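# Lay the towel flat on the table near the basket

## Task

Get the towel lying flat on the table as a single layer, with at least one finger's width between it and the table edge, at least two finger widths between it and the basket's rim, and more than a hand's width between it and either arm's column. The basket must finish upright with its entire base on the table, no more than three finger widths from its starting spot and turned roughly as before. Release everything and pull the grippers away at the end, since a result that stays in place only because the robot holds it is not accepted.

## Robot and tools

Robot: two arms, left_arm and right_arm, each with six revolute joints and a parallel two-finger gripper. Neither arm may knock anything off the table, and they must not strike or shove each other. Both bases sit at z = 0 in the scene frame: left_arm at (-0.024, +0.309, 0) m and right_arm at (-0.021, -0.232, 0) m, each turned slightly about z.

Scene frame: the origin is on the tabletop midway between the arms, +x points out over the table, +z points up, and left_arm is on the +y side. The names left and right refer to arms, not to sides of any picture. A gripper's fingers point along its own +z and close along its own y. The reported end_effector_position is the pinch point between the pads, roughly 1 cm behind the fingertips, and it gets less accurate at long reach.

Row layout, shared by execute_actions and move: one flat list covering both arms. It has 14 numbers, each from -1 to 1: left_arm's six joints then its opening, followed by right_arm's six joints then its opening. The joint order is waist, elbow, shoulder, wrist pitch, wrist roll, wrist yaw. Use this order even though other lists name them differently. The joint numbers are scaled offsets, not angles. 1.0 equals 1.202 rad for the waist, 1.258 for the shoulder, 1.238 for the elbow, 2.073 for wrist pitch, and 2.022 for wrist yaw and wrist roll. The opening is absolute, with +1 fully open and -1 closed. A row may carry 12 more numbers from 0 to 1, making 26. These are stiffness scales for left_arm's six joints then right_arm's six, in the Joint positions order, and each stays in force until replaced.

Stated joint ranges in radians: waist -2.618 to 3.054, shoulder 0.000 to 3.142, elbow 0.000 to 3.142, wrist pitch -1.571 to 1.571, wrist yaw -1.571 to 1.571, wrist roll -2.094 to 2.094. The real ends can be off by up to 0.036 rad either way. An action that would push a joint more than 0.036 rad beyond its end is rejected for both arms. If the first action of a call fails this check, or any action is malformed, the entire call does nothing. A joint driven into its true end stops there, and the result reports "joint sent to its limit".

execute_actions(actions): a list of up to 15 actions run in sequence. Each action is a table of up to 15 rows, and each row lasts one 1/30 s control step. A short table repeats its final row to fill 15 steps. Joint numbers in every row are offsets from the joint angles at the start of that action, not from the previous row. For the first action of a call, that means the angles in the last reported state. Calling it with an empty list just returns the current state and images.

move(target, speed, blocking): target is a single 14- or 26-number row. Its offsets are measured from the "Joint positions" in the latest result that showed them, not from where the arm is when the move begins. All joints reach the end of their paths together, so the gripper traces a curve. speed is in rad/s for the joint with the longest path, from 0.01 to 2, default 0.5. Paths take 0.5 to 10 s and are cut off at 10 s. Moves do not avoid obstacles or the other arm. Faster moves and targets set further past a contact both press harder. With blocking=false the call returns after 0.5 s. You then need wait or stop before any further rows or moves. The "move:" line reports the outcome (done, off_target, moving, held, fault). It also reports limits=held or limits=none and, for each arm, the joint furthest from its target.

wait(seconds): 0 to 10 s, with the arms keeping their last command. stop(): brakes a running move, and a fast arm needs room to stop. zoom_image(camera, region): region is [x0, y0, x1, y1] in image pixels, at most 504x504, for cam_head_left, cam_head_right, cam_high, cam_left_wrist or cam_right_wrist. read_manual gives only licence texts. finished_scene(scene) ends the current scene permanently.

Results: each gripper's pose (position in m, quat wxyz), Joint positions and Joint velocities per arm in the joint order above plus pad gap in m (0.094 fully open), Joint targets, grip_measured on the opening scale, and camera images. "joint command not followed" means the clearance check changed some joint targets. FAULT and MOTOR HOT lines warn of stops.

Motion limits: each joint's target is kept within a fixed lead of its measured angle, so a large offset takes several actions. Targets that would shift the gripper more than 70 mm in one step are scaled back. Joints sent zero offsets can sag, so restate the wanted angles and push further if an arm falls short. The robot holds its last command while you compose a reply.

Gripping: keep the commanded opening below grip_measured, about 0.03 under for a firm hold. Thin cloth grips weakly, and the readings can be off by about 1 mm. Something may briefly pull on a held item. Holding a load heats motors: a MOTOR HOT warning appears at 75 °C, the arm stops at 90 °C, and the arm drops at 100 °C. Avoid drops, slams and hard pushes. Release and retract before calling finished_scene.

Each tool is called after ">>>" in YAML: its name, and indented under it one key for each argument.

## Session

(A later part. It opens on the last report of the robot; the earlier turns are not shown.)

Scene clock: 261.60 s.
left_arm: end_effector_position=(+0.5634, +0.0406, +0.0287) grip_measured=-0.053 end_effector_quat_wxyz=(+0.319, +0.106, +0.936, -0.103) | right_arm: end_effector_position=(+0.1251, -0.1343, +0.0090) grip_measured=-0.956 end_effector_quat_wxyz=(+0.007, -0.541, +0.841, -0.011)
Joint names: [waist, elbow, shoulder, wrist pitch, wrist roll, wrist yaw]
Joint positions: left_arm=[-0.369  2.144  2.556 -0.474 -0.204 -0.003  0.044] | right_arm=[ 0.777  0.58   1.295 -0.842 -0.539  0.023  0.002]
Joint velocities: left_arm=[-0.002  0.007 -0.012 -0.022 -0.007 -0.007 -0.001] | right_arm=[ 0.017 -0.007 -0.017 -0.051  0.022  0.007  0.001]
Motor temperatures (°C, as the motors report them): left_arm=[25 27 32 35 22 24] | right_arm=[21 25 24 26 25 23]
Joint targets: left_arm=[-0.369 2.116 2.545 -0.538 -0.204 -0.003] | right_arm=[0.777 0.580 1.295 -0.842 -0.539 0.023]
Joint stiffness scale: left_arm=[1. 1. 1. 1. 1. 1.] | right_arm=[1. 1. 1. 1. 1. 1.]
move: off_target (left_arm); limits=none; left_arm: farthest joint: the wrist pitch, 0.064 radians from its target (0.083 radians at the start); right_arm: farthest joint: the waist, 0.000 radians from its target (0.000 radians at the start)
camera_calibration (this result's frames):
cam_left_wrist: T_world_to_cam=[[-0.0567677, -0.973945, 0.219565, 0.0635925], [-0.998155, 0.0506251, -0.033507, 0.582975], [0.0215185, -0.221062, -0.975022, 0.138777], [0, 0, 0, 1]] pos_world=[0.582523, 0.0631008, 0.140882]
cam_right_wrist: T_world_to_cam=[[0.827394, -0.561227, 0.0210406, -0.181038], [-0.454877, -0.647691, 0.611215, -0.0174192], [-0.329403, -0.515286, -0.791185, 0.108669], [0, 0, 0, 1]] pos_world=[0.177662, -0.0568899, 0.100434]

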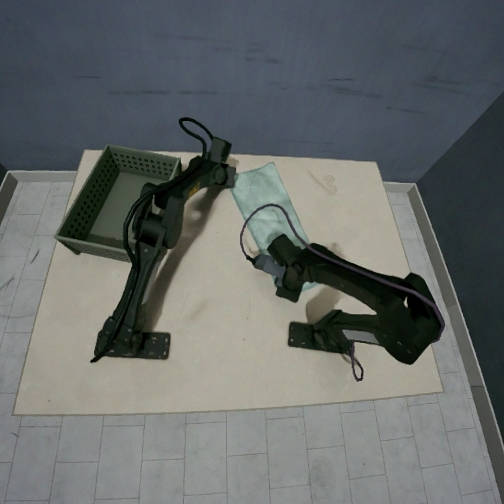

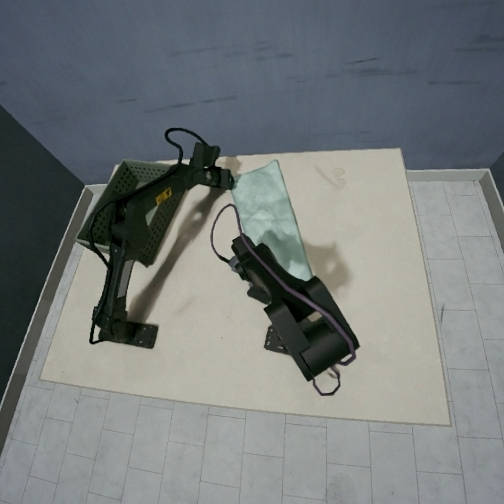

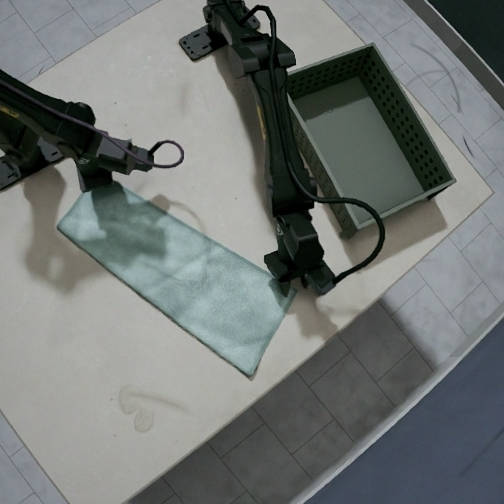

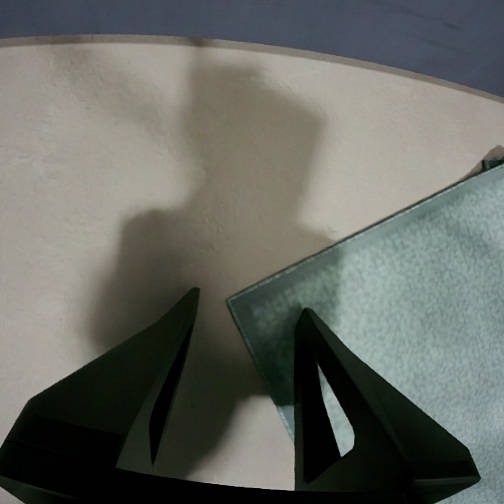

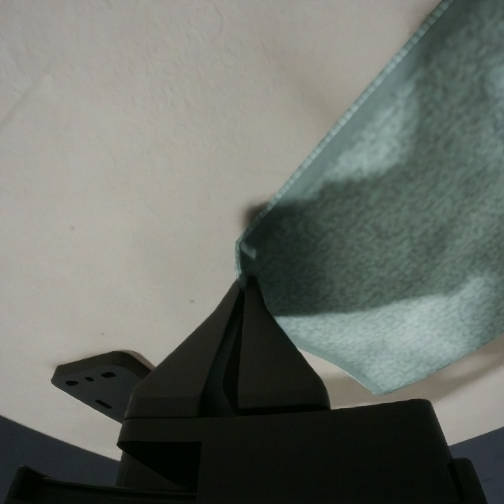

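>>> execute_actions:
  actions:
    - [[0,-0.023,-0.009,-0.03,0,0,-0.2,0,0,0,0,0,0,-1],[0,-0.023,-0.009,-0.03,0,0,-0.2,0,0,0,0,0,0,-1],[0,-0.023,-0.009,-0.03,0,0,-0.2,0,0,0,0,0,0,-1],[0,-0.023,-0.009,-0.03,0,0,-0.3,0,0,0,0,0,0,-1],[0,-0.023,-0.009,-0.03,0,0,-0.3,0,0,0,0,0,0,-1],[0,-0.023,-0.009,-0.03,0,0,-0.3,0,0,0,0,0,0,-1],[0,-0.023,-0.009,-0.03,0,0,-0.4,0,0,0,0,0,0,-1],[0,-0.023,-0.009,-0.03,0,0,-0.4,0,0,0,0,0,0,-1],[0,-0.023,-0.009,-0.03,0,0,-0.4,0,0,0,0,0,0,-1],[0,-0.023,-0.009,-0.03,0,0,-0.5,0,0,0,0,0,0,-1],[0,-0.023,-0.009,-0.03,0,0,-0.5,0,0,0,0,0,0,-1],[0,-0.023,-0.009,-0.03,0,0,-0.5,0,0,0,0,0,0,-1],[0,-0.023,-0.009,-0.03,0,0,-0.6,0,0,0,0,0,0,-1]]
    - [[0,-0.023,-0.009,-0.03,0,0,-0.7,0,0,0,0,0,0,-1],[0,-0.023,-0.009,-0.03,0,0,-0.7,0,0,0,0,0,0,-1],[0,-0.023,-0.009,-0.03,0,0,-0.7,0,0,0,0,0,0,-1],[0,-0.023,-0.009,-0.03,0,0,-0.8,0,0,0,0,0,0,-1],[0,-0.023,-0.009,-0.03,0,0,-0.8,0,0,0,0,0,0,-1],[0,-0.023,-0.009,-0.03,0,0,-0.8,0,0,0,0,0,0,-1],[0,-0.023,-0.009,-0.03,0,0,-0.9,0,0,0,0,0,0,-1],[0,-0.023,-0.009,-0.03,0,0,-0.9,0,0,0,0,0,0,-1],[0,-0.023,-0.009,-0.03,0,0,-0.9,0,0,0,0,0,0,-1],[0,-0.023,-0.009,-0.03,0,0,-1,0,0,0,0,0,0,-1]]

Scene clock: 274.20 s.
left_arm: end_effector_position=(+0.5620, +0.0429, +0.0278) grip_measured=-0.982 end_effector_quat_wxyz=(+0.316, +0.105, +0.938, -0.098) | right_arm: end_effector_position=(+0.1251, -0.1343, +0.0090) grip_measured=-0.956 end_effector_quat_wxyz=(+0.007, -0.541, +0.841, -0.011)
Joint names: [waist, elbow, shoulder, wrist pitch, wrist roll, wrist yaw]
Joint positions: left_arm=[-0.369  2.144  2.555 -0.486 -0.204 -0.012  0.001] | right_arm=[ 0.777  0.58   1.295 -0.842 -0.539  0.023  0.002]
Joint velocities: left_arm=[-0.002  0.012 -0.007 -0.037 -0.037  0.022 -0.001] | right_arm=[ 0.007  0.007 -0.007  0.022 -0.051  0.007 -0.   ]
Motor temperatures (°C, as the motors report them): left_arm=[25 26 32 34 22 24] | right_arm=[21 26 24 26 25 23]
Joint targets: left_arm=[-0.369 2.116 2.545 -0.544 -0.204 -0.012] | right_arm=[0.777 0.580 1.295 -0.842 -0.539 0.023]
Joint stiffness scale: left_arm=[1. 1. 1. 1. 1. 1.] | right_arm=[1. 1. 1. 1. 1. 1.]
camera_calibration (this result's frames):
cam_left_wrist: T_world_to_cam=[[-0.0499968, -0.976495, 0.209663, 0.0625547], [-0.998615, 0.0454367, -0.0265139, 0.58181], [0.0163643, -0.210698, -0.977414, 0.140977], [0, 0, 0, 1]] pos_world=[0.581825, 0.0643523, 0.140103]
cam_right_wrist: T_world_to_cam=[[0.827394, -0.561227, 0.0210406, -0.181038], [-0.454877, -0.647691, 0.611215, -0.0174192], [-0.329403, -0.515286, -0.791185, 0.108669], [0, 0, 0, 1]] pos_world=[0.177662, -0.0568899, 0.100434]

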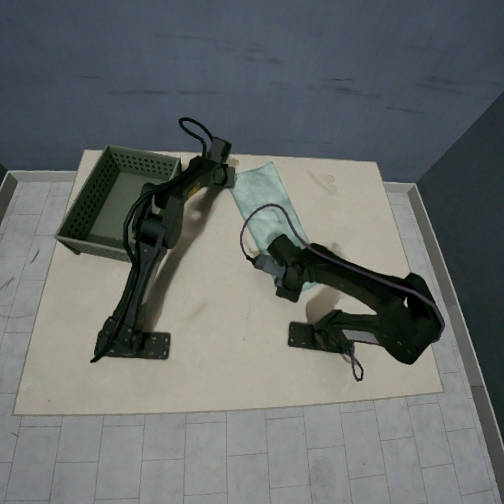

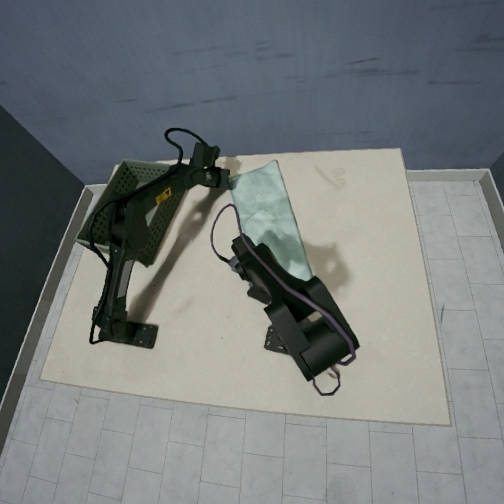

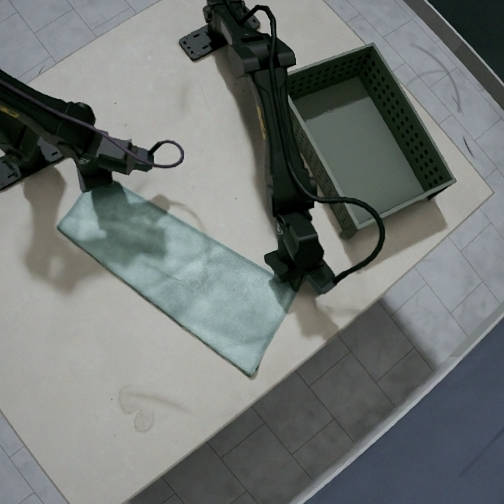

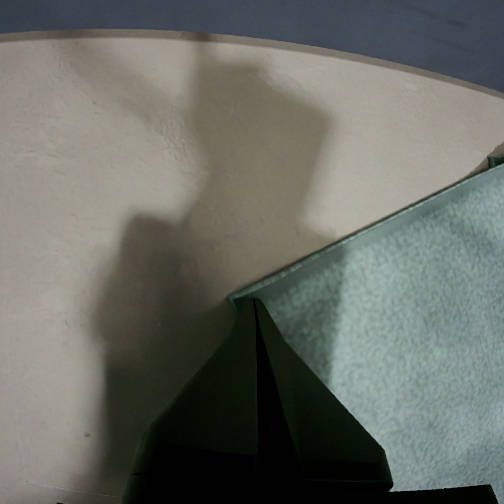

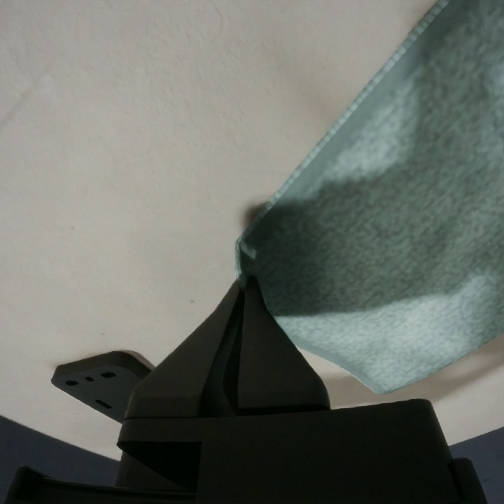

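>>> move:
  target: [-0.109,-0.10,-0.346,-0.344,0.10,0.006,-1, 0.315,0.695,-0.036,-0.317,0.218,-0.011,-1]
  speed: 0.4

Scene clock: 355.20 s.
left_arm: end_effector_position=(+0.3860, +0.0583, +0.1328) grip_measured=-0.982 end_effector_quat_wxyz=(+0.132, +0.265, +0.955, -0.035) | right_arm: end_effector_position=(+0.1087, -0.0418, +0.2215) grip_measured=-0.956 end_effector_quat_wxyz=(+0.100, -0.511, +0.853, +0.042)
Joint names: [waist, elbow, shoulder, wrist pitch, wrist roll, wrist yaw]
Joint positions: left_arm=[-0.491  2.031  2.145 -1.184 -0.012 -0.006  0.001] | right_arm=[ 1.143  1.411  1.273 -1.492 -0.108  0.006  0.002]
Joint velocities: left_arm=[ 0.002 -0.007 -0.022  0.007 -0.022 -0.051 -0.002] | right_arm=[-0.017  0.002  0.002  0.022 -0.022 -0.007  0.001]
Motor temperatures (°C, as the motors report them): left_arm=[25 25 33 32 22 24] | right_arm=[21 26 24 26 25 23]
Joint targets: left_arm=[-0.500 2.020 2.120 -1.199 -0.002 -0.000] | right_arm=[1.155 1.441 1.250 -1.499 -0.099 0.001]
Joint stiffness scale: left_arm=[1. 1. 1. 1. 1. 1.] | right_arm=[1. 1. 1. 1. 1. 1.]
move: off_target (left_arm, right_arm); limits=none; left_arm: farthest joint: the shoulder, 0.025 radians from its target (0.435 radians at the start); right_arm: farthest joint: the elbow, 0.029 radians from its target (0.860 radians at the start)
camera_calibration (this result's frames):
cam_left_wrist: T_world_to_cam=[[-0.306365, -0.951889, 0.00690588, 0.171189], [-0.899565, 0.291882, 0.324942, 0.30878], [-0.311325, 0.0933387, -0.945709, 0.354264], [0, 0, 0, 1]] pos_world=[0.440505, 0.0397587, 0.233512]
cam_right_wrist: T_world_to_cam=[[0.790068, -0.612892, -0.0124897, -0.110697], [-0.548765, -0.716189, 0.431197, -0.0475757], [-0.273222, -0.333821, -0.902172, 0.345152], [0, 0, 0, 1]] pos_world=[0.155654, 0.0133, 0.330518]

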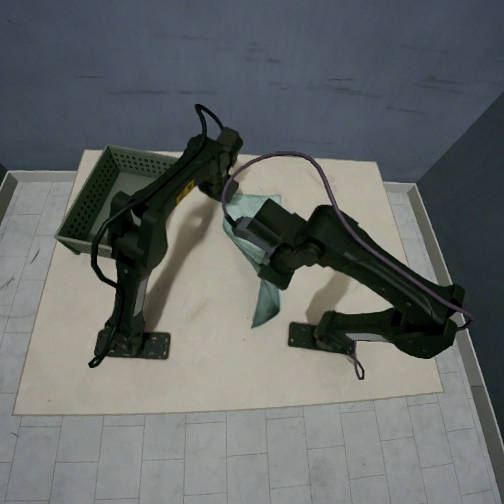

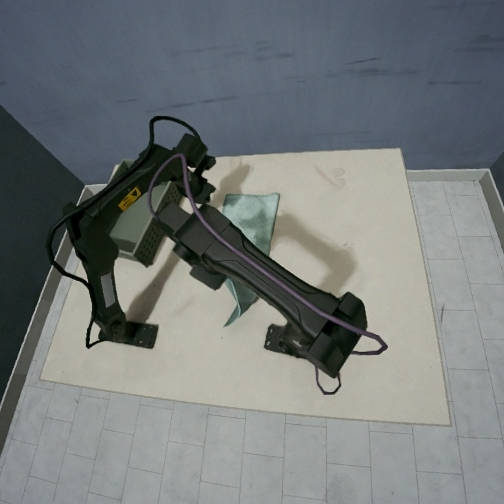

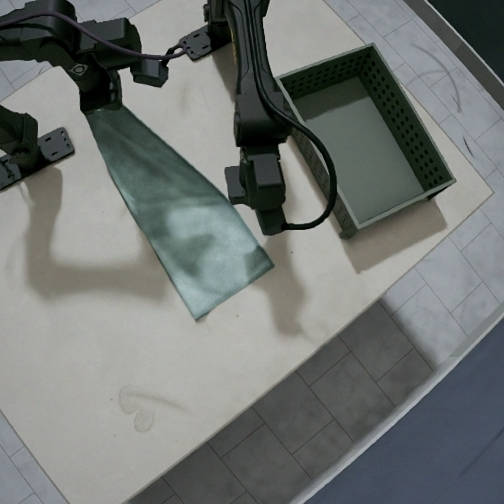

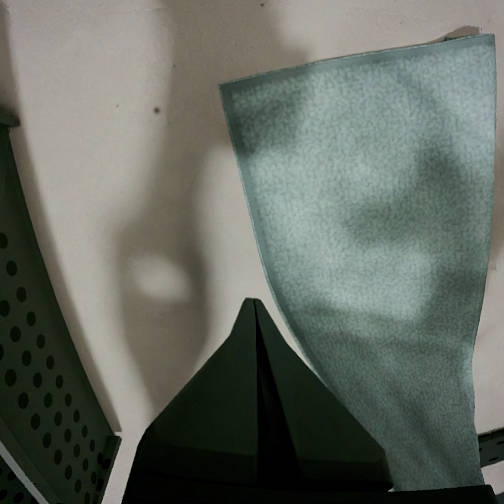

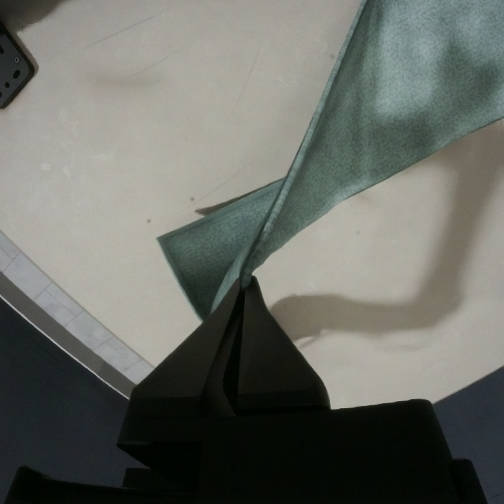

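>>> move:
  target: [0,0,-0.02,0,0,0,-0.1, 0.322,0.12,-0.201,-0.028,0.153,0,-1]
  speed: 0.3

Scene clock: 375.00 s.
left_arm: end_effector_position=(+0.3859, +0.0583, +0.1328) grip_measured=-0.103 end_effector_quat_wxyz=(+0.131, +0.265, +0.955, -0.035) | right_arm: end_effector_position=(+0.0226, -0.0412, +0.2984) grip_measured=-0.956 end_effector_quat_wxyz=(+0.185, -0.526, +0.812, +0.175)
Joint names: [waist, elbow, shoulder, wrist pitch, wrist roll, wrist yaw]
Joint positions: left_arm=[-0.491  2.031  2.145 -1.185 -0.012 -0.006  0.042] | right_arm=[ 1.517  1.531  1.038 -1.55   0.194  0.006  0.002]
Joint velocities: left_arm=[-0.002 -0.022 -0.022  0.051  0.022  0.022  0.001] | right_arm=[ 0.007 -0.002 -0.007  0.022  0.037  0.066  0.001]
Motor temperatures (°C, as the motors report them): left_arm=[25 26 32 32 22 24] | right_arm=[21 26 24 26 25 23]
Joint targets: left_arm=[-0.491 2.031 2.120 -1.184 -0.012 -0.006] | right_arm=[1.530 1.560 1.020 -1.550 0.201 0.006]
Joint stiffness scale: left_arm=[1. 1. 1. 1. 1. 1.] | right_arm=[1. 1. 1. 1. 1. 1.]
move: off_target (left_arm, right_arm); limits=none; left_arm: farthest joint: the shoulder, 0.025 radians from its target (0.025 radians at the start); right_arm: farthest joint: the elbow, 0.029 radians from its target (0.148 radians at the start)
camera_calibration (this result's frames):
cam_left_wrist: T_world_to_cam=[[-0.306363, -0.95189, 0.00681418, 0.171222], [-0.89946, 0.291817, 0.325293, 0.308621], [-0.311631, 0.0935285, -0.945589, 0.354302], [0, 0, 0, 1]] pos_world=[0.44046, 0.0397865, 0.233465]
cam_right_wrist: T_world_to_cam=[[0.841552, -0.511207, -0.174522, 0.0100186], [-0.48531, -0.857399, 0.171291, -0.0572746], [-0.2372, -0.0594529, -0.96964, 0.421784], [0, 0, 0, 1]] pos_world=[0.0638201, -0.0189093, 0.420538]

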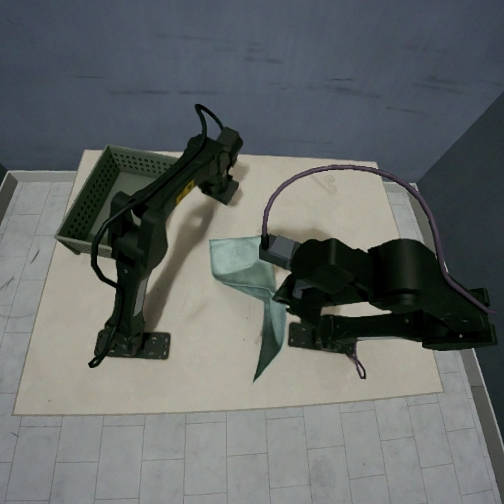

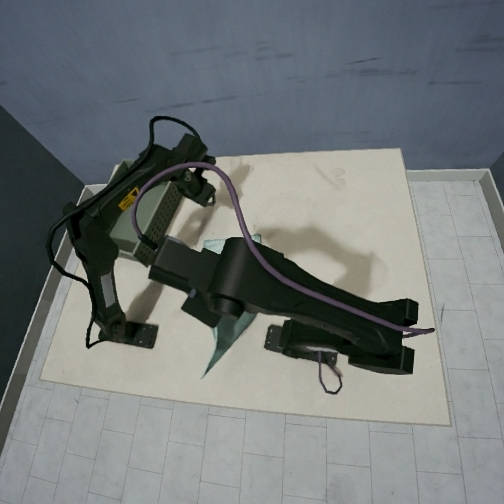

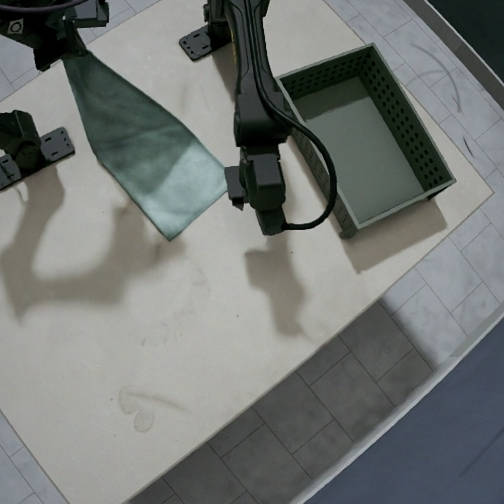

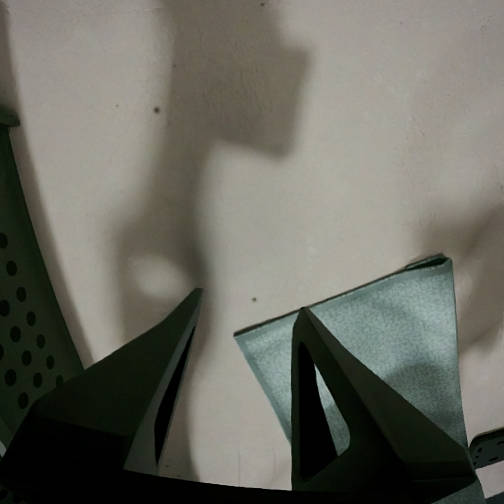

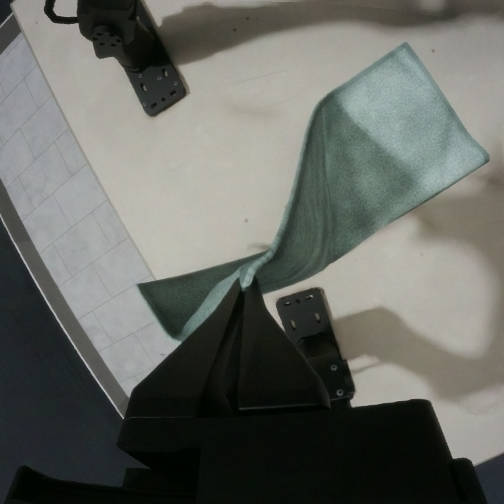

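>>> move:
  target: [-0.049,-0.401,-0.115,0.048,0.085,0.003,-0.1, 0,0.02,-0.01,0,0,0,-1]
  speed: 0.4

Scene clock: 399.00 s.
left_arm: end_effector_position=(+0.2868, +0.0981, +0.0440) grip_measured=-0.103 end_effector_quat_wxyz=(-0.012, +0.368, +0.930, +0.006) | right_arm: end_effector_position=(+0.0226, -0.0412, +0.2984) grip_measured=-0.956 end_effector_quat_wxyz=(+0.185, -0.526, +0.812, +0.175)
Joint names: [waist, elbow, shoulder, wrist pitch, wrist roll, wrist yaw]
Joint positions: left_arm=[-0.54   1.543  2.034 -1.107  0.15  -0.006  0.042] | right_arm=[ 1.517  1.531  1.038 -1.55   0.195  0.006  0.002]
Joint velocities: left_arm=[ 0.007 -0.022 -0.002  0.007 -0.022 -0.037 -0.   ] | right_arm=[ 0.002 -0.012 -0.017  0.022 -0.081 -0.007 -0.   ]
Motor temperatures (°C, as the motors report them): left_arm=[25 26 32 32 22 24] | right_arm=[21 26 24 27 25 23]
Joint targets: left_arm=[-0.550 1.535 2.000 -1.085 0.160 -0.000] | right_arm=[1.517 1.556 1.026 -1.550 0.194 0.006]
Joint stiffness scale: left_arm=[1. 1. 1. 1. 1. 1.] | right_arm=[1. 1. 1. 1. 1. 1.]
move: off_target (left_arm, right_arm); limits=none; left_arm: farthest joint: the shoulder, 0.033 radians from its target (0.145 radians at the start); right_arm: farthest joint: the elbow, 0.025 radians from its target (0.025 radians at the start)
camera_calibration (this result's frames):
cam_left_wrist: T_world_to_cam=[[-0.505309, -0.860834, -0.0602342, 0.230401], [-0.717841, 0.38058, 0.582977, 0.164588], [-0.478923, 0.337822, -0.810253, 0.253772], [0, 0, 0, 1]] pos_world=[0.356109, 0.0499681, 0.123546]
cam_right_wrist: T_world_to_cam=[[0.84135, -0.511478, -0.174698, 0.0100645], [-0.485564, -0.857245, 0.171341, -0.0572776], [-0.237397, -0.059331, -0.969599, 0.421782], [0, 0, 0, 1]] pos_world=[0.0638498, -0.0189285, 0.420531]

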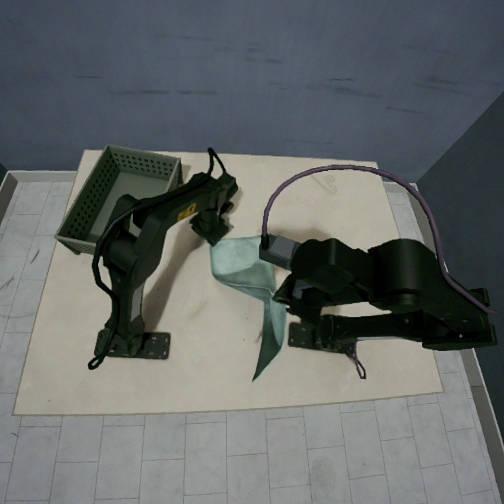

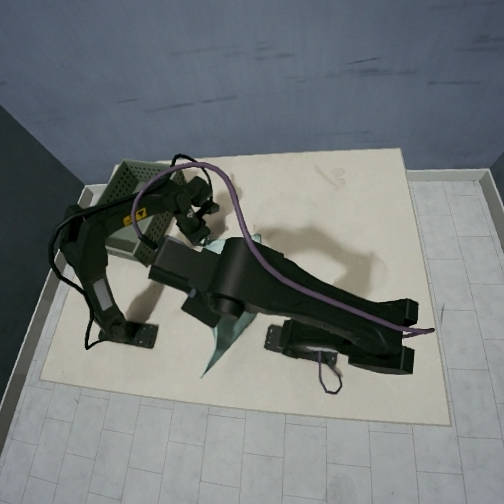

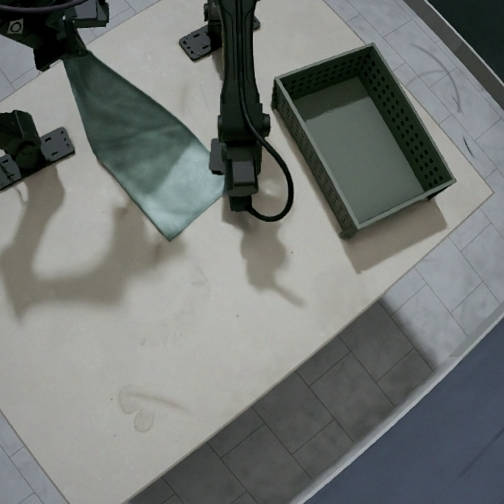

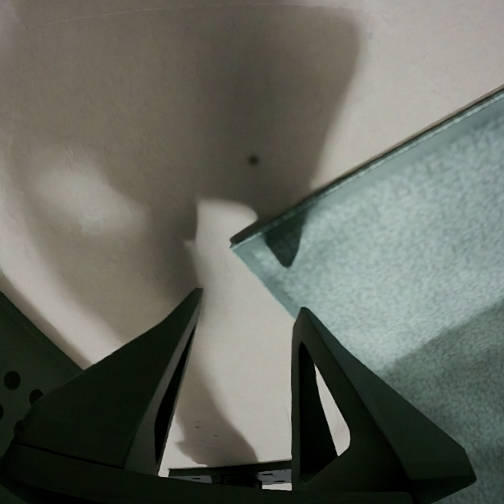

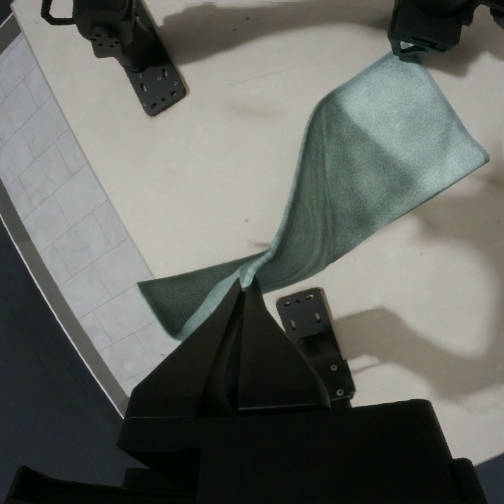

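>>> move:
  target: [0,-0.074,0.025,0.066,0,0,-0.1, 0,0.02,-0.01,0,0,0,-1]
  speed: 0.15

Scene clock: 409.20 s.
left_arm: end_effector_position=(+0.2845, +0.0997, +0.0192) grip_measured=-0.103 end_effector_quat_wxyz=(-0.016, +0.368, +0.930, +0.007) | right_arm: end_effector_position=(+0.0226, -0.0412, +0.2984) grip_measured=-0.956 end_effector_quat_wxyz=(+0.185, -0.526, +0.812, +0.175)
Joint names: [waist, elbow, shoulder, wrist pitch, wrist roll, wrist yaw]
Joint positions: left_arm=[-0.54   1.479  2.06  -1.026  0.151 -0.006  0.042] | right_arm=[ 1.517  1.531  1.038 -1.55   0.195  0.006  0.002]
Joint velocities: left_arm=[-0.007 -0.007 -0.027  0.022 -0.037 -0.022  0.001] | right_arm=[-0.012  0.007 -0.017  0.022 -0.037 -0.037  0.   ]
Motor temperatures (°C, as the motors report them): left_arm=[25 26 32 31 22 24] | right_arm=[21 26 24 28 25 23]
Joint targets: left_arm=[-0.540 1.452 2.065 -0.970 0.150 -0.006] | right_arm=[1.517 1.556 1.026 -1.550 0.195 0.006]
Joint stiffness scale: left_arm=[1. 1. 1. 1. 1. 1.] | right_arm=[1. 1. 1. 1. 1. 1.]
move: off_target (left_arm, right_arm); limits=none; left_arm: farthest joint: the wrist pitch, 0.055 radians from its target (0.136 radians at the start); right_arm: farthest joint: the elbow, 0.025 radians from its target (0.025 radians at the start)
camera_calibration (this result's frames):
cam_left_wrist: T_world_to_cam=[[-0.506075, -0.86034, -0.0608502, 0.229283], [-0.713453, 0.37794, 0.590039, 0.175738], [-0.484637, 0.342018, -0.805078, 0.233215], [0, 0, 0, 1]] pos_world=[0.35444, 0.0510792, 0.0980158]
cam_right_wrist: T_world_to_cam=[[0.84135, -0.511478, -0.174698, 0.0100645], [-0.485564, -0.857245, 0.171341, -0.0572776], [-0.237397, -0.059331, -0.969599, 0.421782], [0, 0, 0, 1]] pos_world=[0.0638498, -0.0189285, 0.420531]

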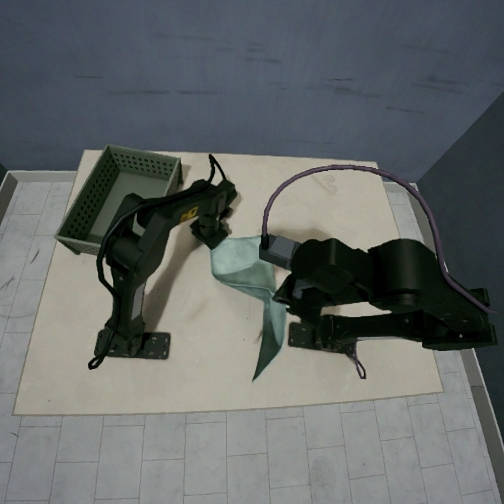

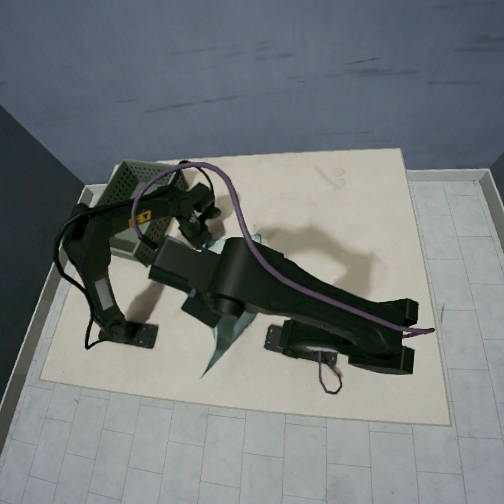

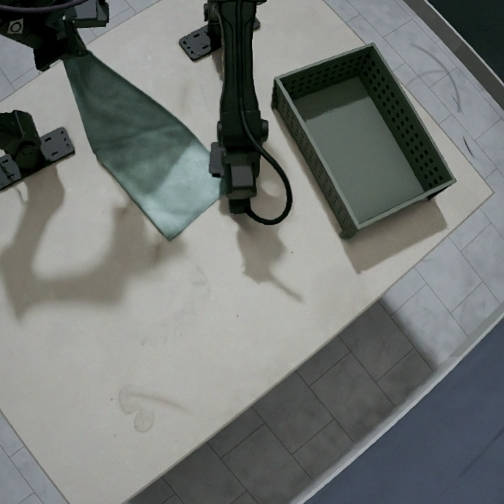

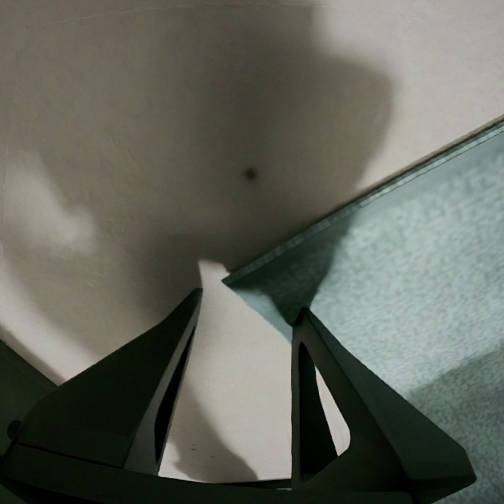

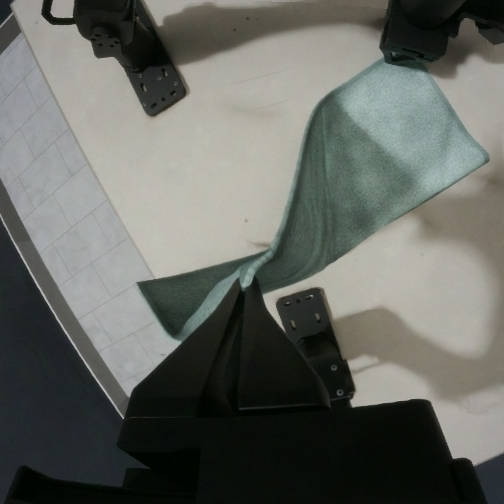

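>>> execute_actions:
  actions:
    - [[0,0.02,-0.01,0.005,0,0,-0.1,0,0.02,-0.01,0,0,0,-1],[0,0.03,-0.01,0.005,0,0,-0.1,0,0.02,-0.01,0,0,0,-1],[0,0.04,-0.01,0.005,0,0,-0.1,0,0.02,-0.01,0,0,0,-1],[0,0.05,-0.01,0.005,0,0,-0.1,0,0.02,-0.01,0,0,0,-1],[0,0.055,-0.01,0.005,0,0,-0.1,0,0.02,-0.01,0,0,0,-1]]
    - [[0,0.0,0.0,0.005,0,0,-0.1,0,0.02,-0.01,0,0,0,-1],[0,0.0,0.005,0.005,0,0,-0.1,0,0.02,-0.01,0,0,0,-1],[0,0.0,0.01,0.005,0,0,-0.1,0,0.02,-0.01,0,0,0,-1],[0,0.0,0.015,0.005,0,0,-0.1,0,0.02,-0.01,0,0,0,-1],[0,0.0,0.02,0.005,0,0,-0.1,0,0.02,-0.01,0,0,0,-1],[0,0.0,0.025,0.005,0,0,-0.1,0,0.02,-0.01,0,0,0,-1],[0,0.0,0.03,0.005,0,0,-0.1,0,0.02,-0.01,0,0,0,-1],[0,0.0,0.035,0.005,0,0,-0.1,0,0.02,-0.01,0,0,0,-1]]

Scene clock: 429.87 s.
left_arm: end_effector_position=(+0.2924, +0.0937, +0.0187) grip_measured=-0.103 end_effector_quat_wxyz=(-0.011, +0.368, +0.930, +0.005) | right_arm: end_effector_position=(+0.0226, -0.0412, +0.2984) grip_measured=-0.956 end_effector_quat_wxyz=(+0.185, -0.526, +0.812, +0.175)
Joint names: [waist, elbow, shoulder, wrist pitch, wrist roll, wrist yaw]
Joint positions: left_arm=[-0.54   1.518  2.086 -1.027  0.151 -0.004  0.042] | right_arm=[ 1.517  1.531  1.038 -1.55   0.195  0.006  0.002]
Joint velocities: left_arm=[-0.007 -0.017 -0.012 -0.022 -0.051  0.022 -0.001] | right_arm=[-0.007  0.002 -0.012  0.066 -0.022  0.007 -0.001]
Motor temperatures (°C, as the motors report them): left_arm=[25 25 31 31 22 24] | right_arm=[21 26 24 28 25 23]
Joint targets: left_arm=[-0.540 1.518 2.104 -1.016 0.151 -0.006] | right_arm=[1.517 1.556 1.026 -1.550 0.195 0.006]
Joint stiffness scale: left_arm=[1. 1. 1. 1. 1. 1.] | right_arm=[1. 1. 1. 1. 1. 1.]
camera_calibration (this result's frames):
cam_left_wrist: T_world_to_cam=[[-0.505553, -0.860859, -0.057782, 0.227983], [-0.718056, 0.382669, 0.581343, 0.184973], [-0.478343, 0.335391, -0.811604, 0.237544], [0, 0, 0, 1]] pos_world=[0.361706, 0.045808, 0.0984326]
cam_right_wrist: T_world_to_cam=[[0.84135, -0.511478, -0.174698, 0.0100645], [-0.485564, -0.857245, 0.171341, -0.0572776], [-0.237397, -0.059331, -0.969599, 0.421782], [0, 0, 0, 1]] pos_world=[0.0638498, -0.0189285, 0.420531]

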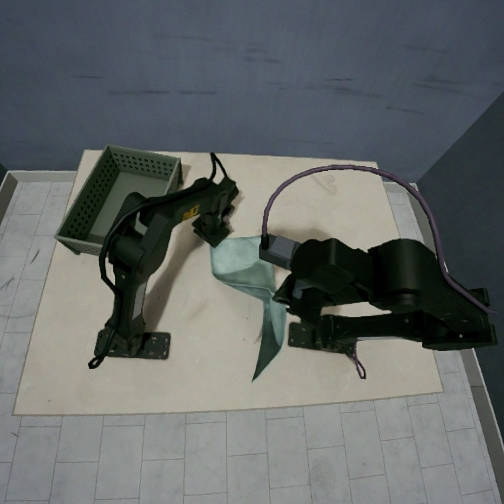

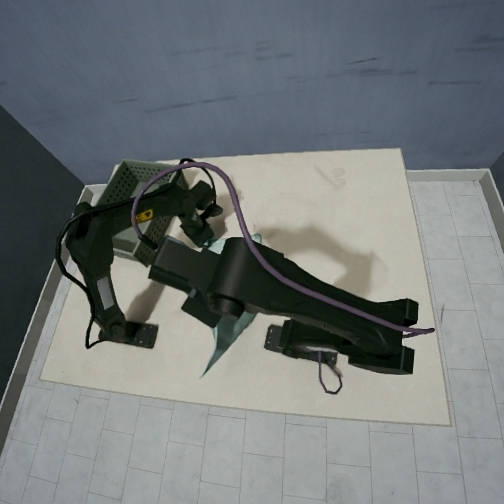

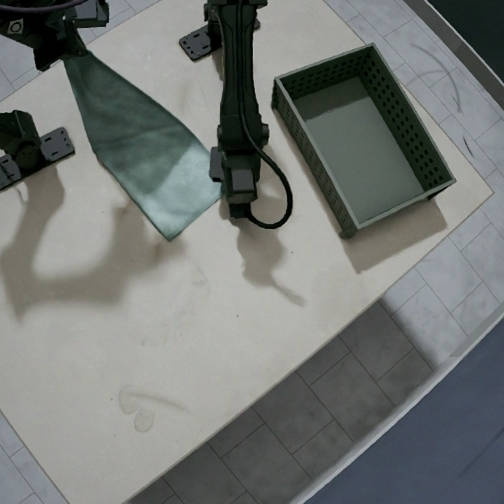

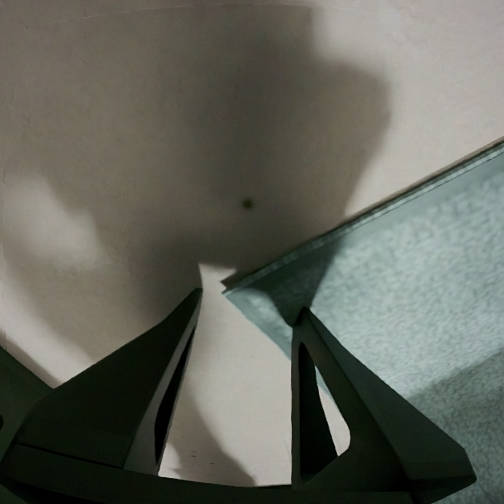

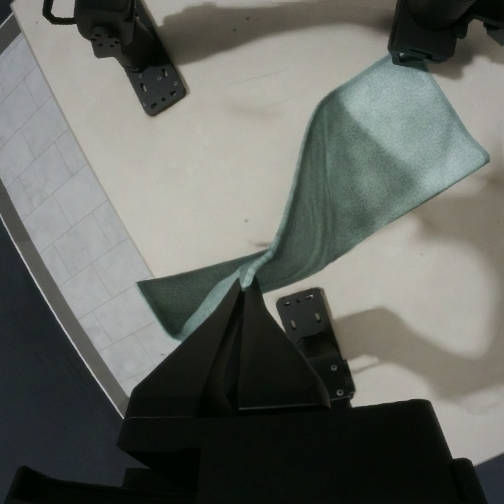

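>>> execute_actions:
  actions:
    - [[0,-0.01,0.025,0,0,0.03,-0.15,0,0.02,-0.01,0,0,0,-1],[0,-0.01,0.025,0,0,0.03,-0.2,0,0.02,-0.01,0,0,0,-1],[0,-0.01,0.025,0,0,0.03,-0.2,0,0.02,-0.01,0,0,0,-1],[0,-0.01,0.025,0,0,0.03,-0.3,0,0.02,-0.01,0,0,0,-1],[0,-0.01,0.025,0,0,0.03,-0.3,0,0.02,-0.01,0,0,0,-1],[0,-0.01,0.025,0,0,0.03,-0.3,0,0.02,-0.01,0,0,0,-1],[0,-0.01,0.025,0,0,0.03,-0.4,0,0.02,-0.01,0,0,0,-1],[0,-0.01,0.025,0,0,0.03,-0.4,0,0.02,-0.01,0,0,0,-1],[0,-0.01,0.025,0,0,0.03,-0.4,0,0.02,-0.01,0,0,0,-1],[0,-0.01,0.025,0,0,0.03,-0.5,0,0.02,-0.01,0,0,0,-1],[0,-0.01,0.025,0,0,0.03,-0.5,0,0.02,-0.01,0,0,0,-1],[0,-0.01,0.025,0,0,0.03,-0.5,0,0.02,-0.01,0,0,0,-1],[0,-0.01,0.025,0,0,0.03,-0.6,0,0.02,-0.01,0,0,0,-1]]
    - [[0,-0.01,0.025,0,0,0.01,-0.7,0,0.02,-0.01,0,0,0,-1],[0,-0.01,0.025,0,0,0.01,-0.7,0,0.02,-0.01,0,0,0,-1],[0,-0.01,0.025,0,0,0.01,-0.7,0,0.02,-0.01,0,0,0,-1],[0,-0.01,0.025,0,0,0.01,-0.8,0,0.02,-0.01,0,0,0,-1],[0,-0.01,0.025,0,0,0.01,-0.8,0,0.02,-0.01,0,0,0,-1],[0,-0.01,0.025,0,0,0.01,-0.8,0,0.02,-0.01,0,0,0,-1],[0,-0.01,0.025,0,0,0.01,-0.9,0,0.02,-0.01,0,0,0,-1],[0,-0.01,0.025,0,0,0.01,-0.9,0,0.02,-0.01,0,0,0,-1],[0,-0.01,0.025,0,0,0.01,-0.9,0,0.02,-0.01,0,0,0,-1],[0,-0.01,0.025,0,0,0.01,-1,0,0.02,-0.01,0,0,0,-1]]

Scene clock: 453.43 s.
left_arm: end_effector_position=(+0.2832, +0.0834, +0.0181) grip_measured=-0.960 end_effector_quat_wxyz=(-0.024, +0.367, +0.929, -0.032) | right_arm: end_effector_position=(+0.0226, -0.0412, +0.2984) grip_measured=-0.956 end_effector_quat_wxyz=(+0.185, -0.526, +0.812, +0.175)
Joint names: [waist, elbow, shoulder, wrist pitch, wrist roll, wrist yaw]
Joint positions: left_arm=[-0.54   1.518  2.089 -1.033  0.151  0.073  0.002] | right_arm=[ 1.517  1.531  1.038 -1.55   0.195  0.006  0.002]
Joint velocities: left_arm=[-0.012  0.012 -0.002 -0.007  0.022  0.022  0.   ] | right_arm=[ 0.007  0.002 -0.002  0.037  0.022 -0.095 -0.002]
Motor temperatures (°C, as the motors report them): left_arm=[25 26 30 30 22 24] | right_arm=[21 26 24 28 25 23]
Joint targets: left_arm=[-0.540 1.505 2.119 -1.030 0.151 0.077] | right_arm=[1.517 1.556 1.026 -1.550 0.195 0.006]
Joint stiffness scale: left_arm=[1. 1. 1. 1. 1. 1.] | right_arm=[1. 1. 1. 1. 1. 1.]
camera_calibration (this result's frames):
cam_left_wrist: T_world_to_cam=[[-0.504652, -0.863127, 0.0183688, 0.212961], [-0.689011, 0.415488, 0.593829, 0.171478], [-0.520182, 0.287021, -0.804382, 0.251885], [0, 0, 0, 1]] pos_world=[0.356648, 0.0402691, 0.0968712]
cam_right_wrist: T_world_to_cam=[[0.84135, -0.511478, -0.174698, 0.0100645], [-0.485564, -0.857245, 0.171341, -0.0572776], [-0.237397, -0.059331, -0.969599, 0.421782], [0, 0, 0, 1]] pos_world=[0.0638498, -0.0189285, 0.420531]

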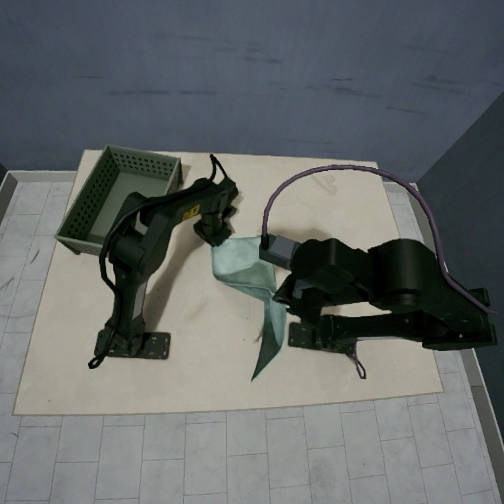

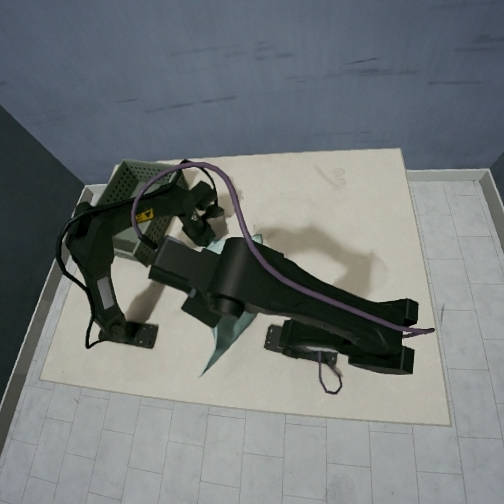

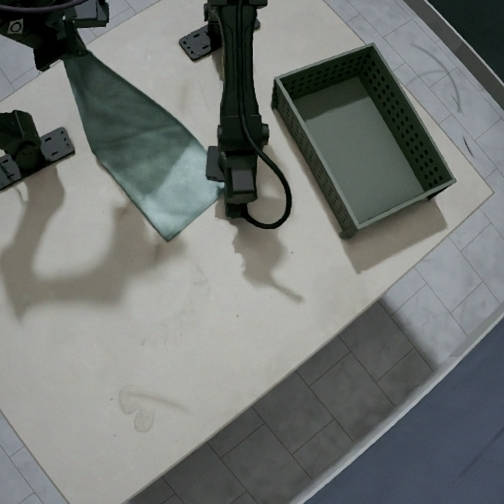

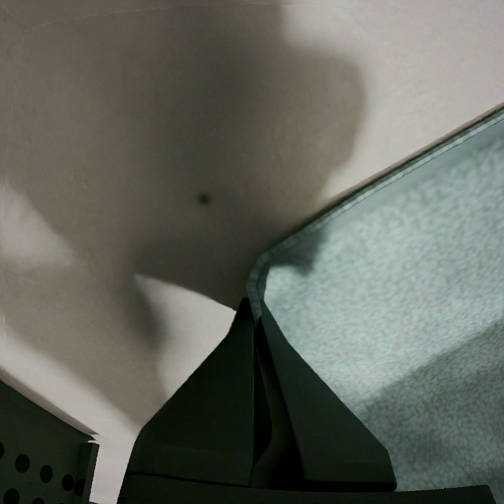

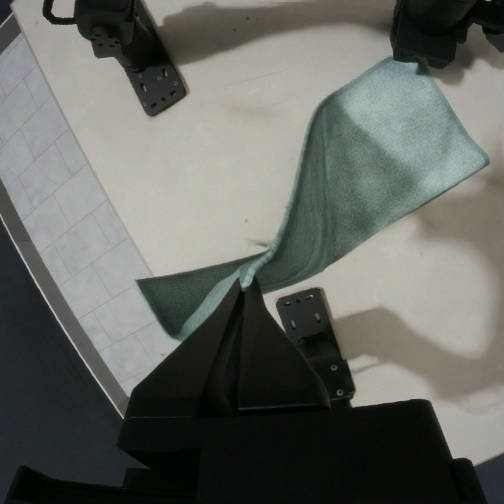

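>>> move:
  target: [-0.026,0.254,-0.259,-0.083,-0.537,-0.022,-1, -0.944,0.10,0.129,0.078,-0.673,0,-1]
  speed: 0.6

Scene clock: 499.10 s.
left_arm: end_effector_position=(+0.3102, +0.0611, +0.2109) grip_measured=-0.960 end_effector_quat_wxyz=(+0.126, -0.144, +0.970, -0.152) | right_arm: end_effector_position=(+0.2301, -0.1756, +0.3135) grip_measured=-0.956 end_effector_quat_wxyz=(-0.255, +0.610, -0.738, +0.135)
Joint names: [waist, elbow, shoulder, wrist pitch, wrist roll, wrist yaw]
Joint positions: left_arm=[-0.561  1.801  1.786 -1.19  -0.927  0.042  0.002] | right_arm=[ 0.395  1.622  1.192 -1.414 -1.161  0.01   0.002]
Joint velocities: left_arm=[-0.017 -0.007  0.012  0.037 -0.051 -0.007  0.001] | right_arm=[-0.002 -0.012  0.017  0.022 -0.066 -0.007 -0.001]
Motor temperatures (°C, as the motors report them): left_arm=[25 26 30 30 22 24] | right_arm=[21 27 24 29 25 23]
Joint targets: left_arm=[-0.572 1.832 1.763 -1.204 -0.935 0.029] | right_arm=[0.382 1.655 1.201 -1.388 -1.166 0.007]
Joint stiffness scale: left_arm=[1. 1. 1. 1. 1. 1.] | right_arm=[1. 1. 1. 1. 1. 1.]
move: off_target (left_arm, right_arm); limits=none; left_arm: farthest joint: the elbow, 0.032 radians from its target (0.315 radians at the start); right_arm: farthest joint: the elbow, 0.033 radians from its target (0.124 radians at the start)
camera_calibration (this result's frames):
cam_left_wrist: T_world_to_cam=[[0.455648, -0.830952, 0.319222, -0.159533], [-0.851496, -0.302326, 0.428431, 0.214014], [-0.259496, -0.46703, -0.845307, 0.401231], [0, 0, 0, 1]] pos_world=[0.359041, 0.119525, 0.2984]
cam_right_wrist: T_world_to_cam=[[0.80095, -0.379663, 0.462964, -0.398058], [-0.538821, -0.794218, 0.280872, -0.0853832], [0.261058, -0.474419, -0.840699, 0.249719], [0, 0, 0, 1]] pos_world=[0.207627, -0.100469, 0.418207]

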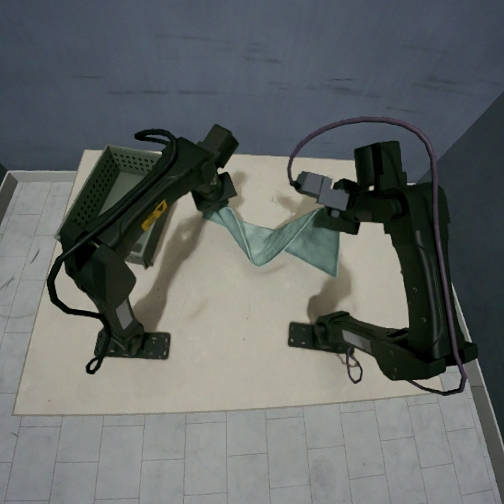

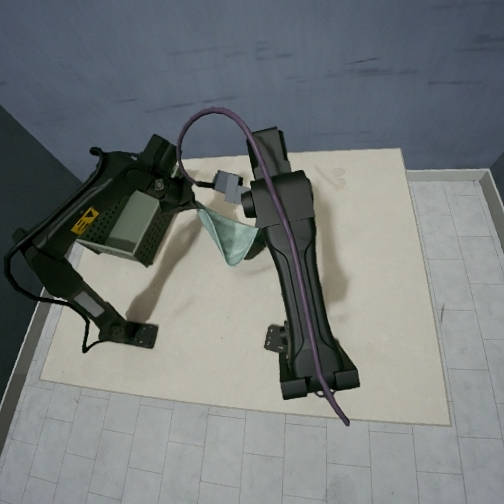

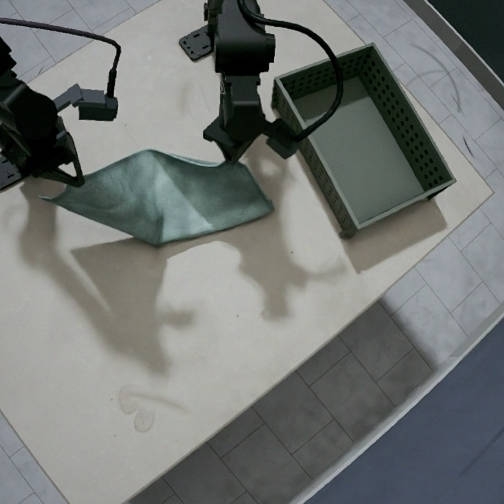

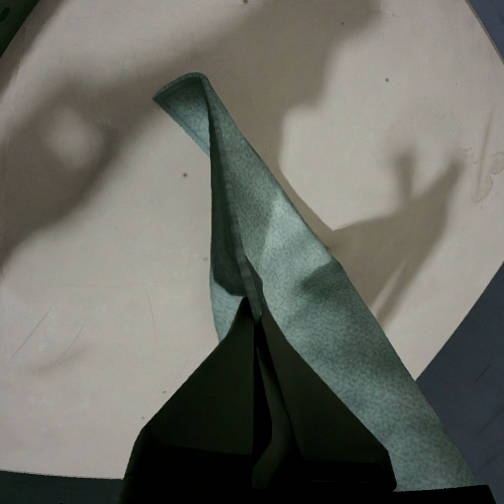

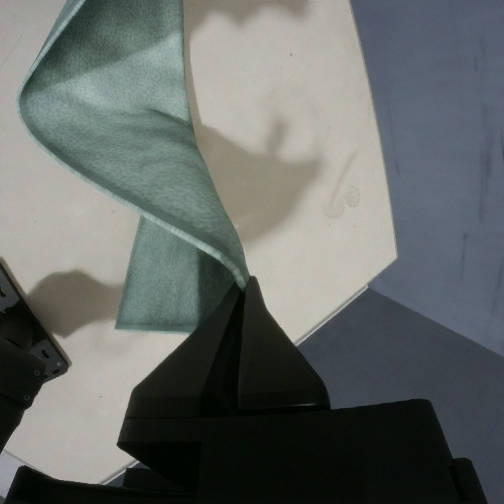

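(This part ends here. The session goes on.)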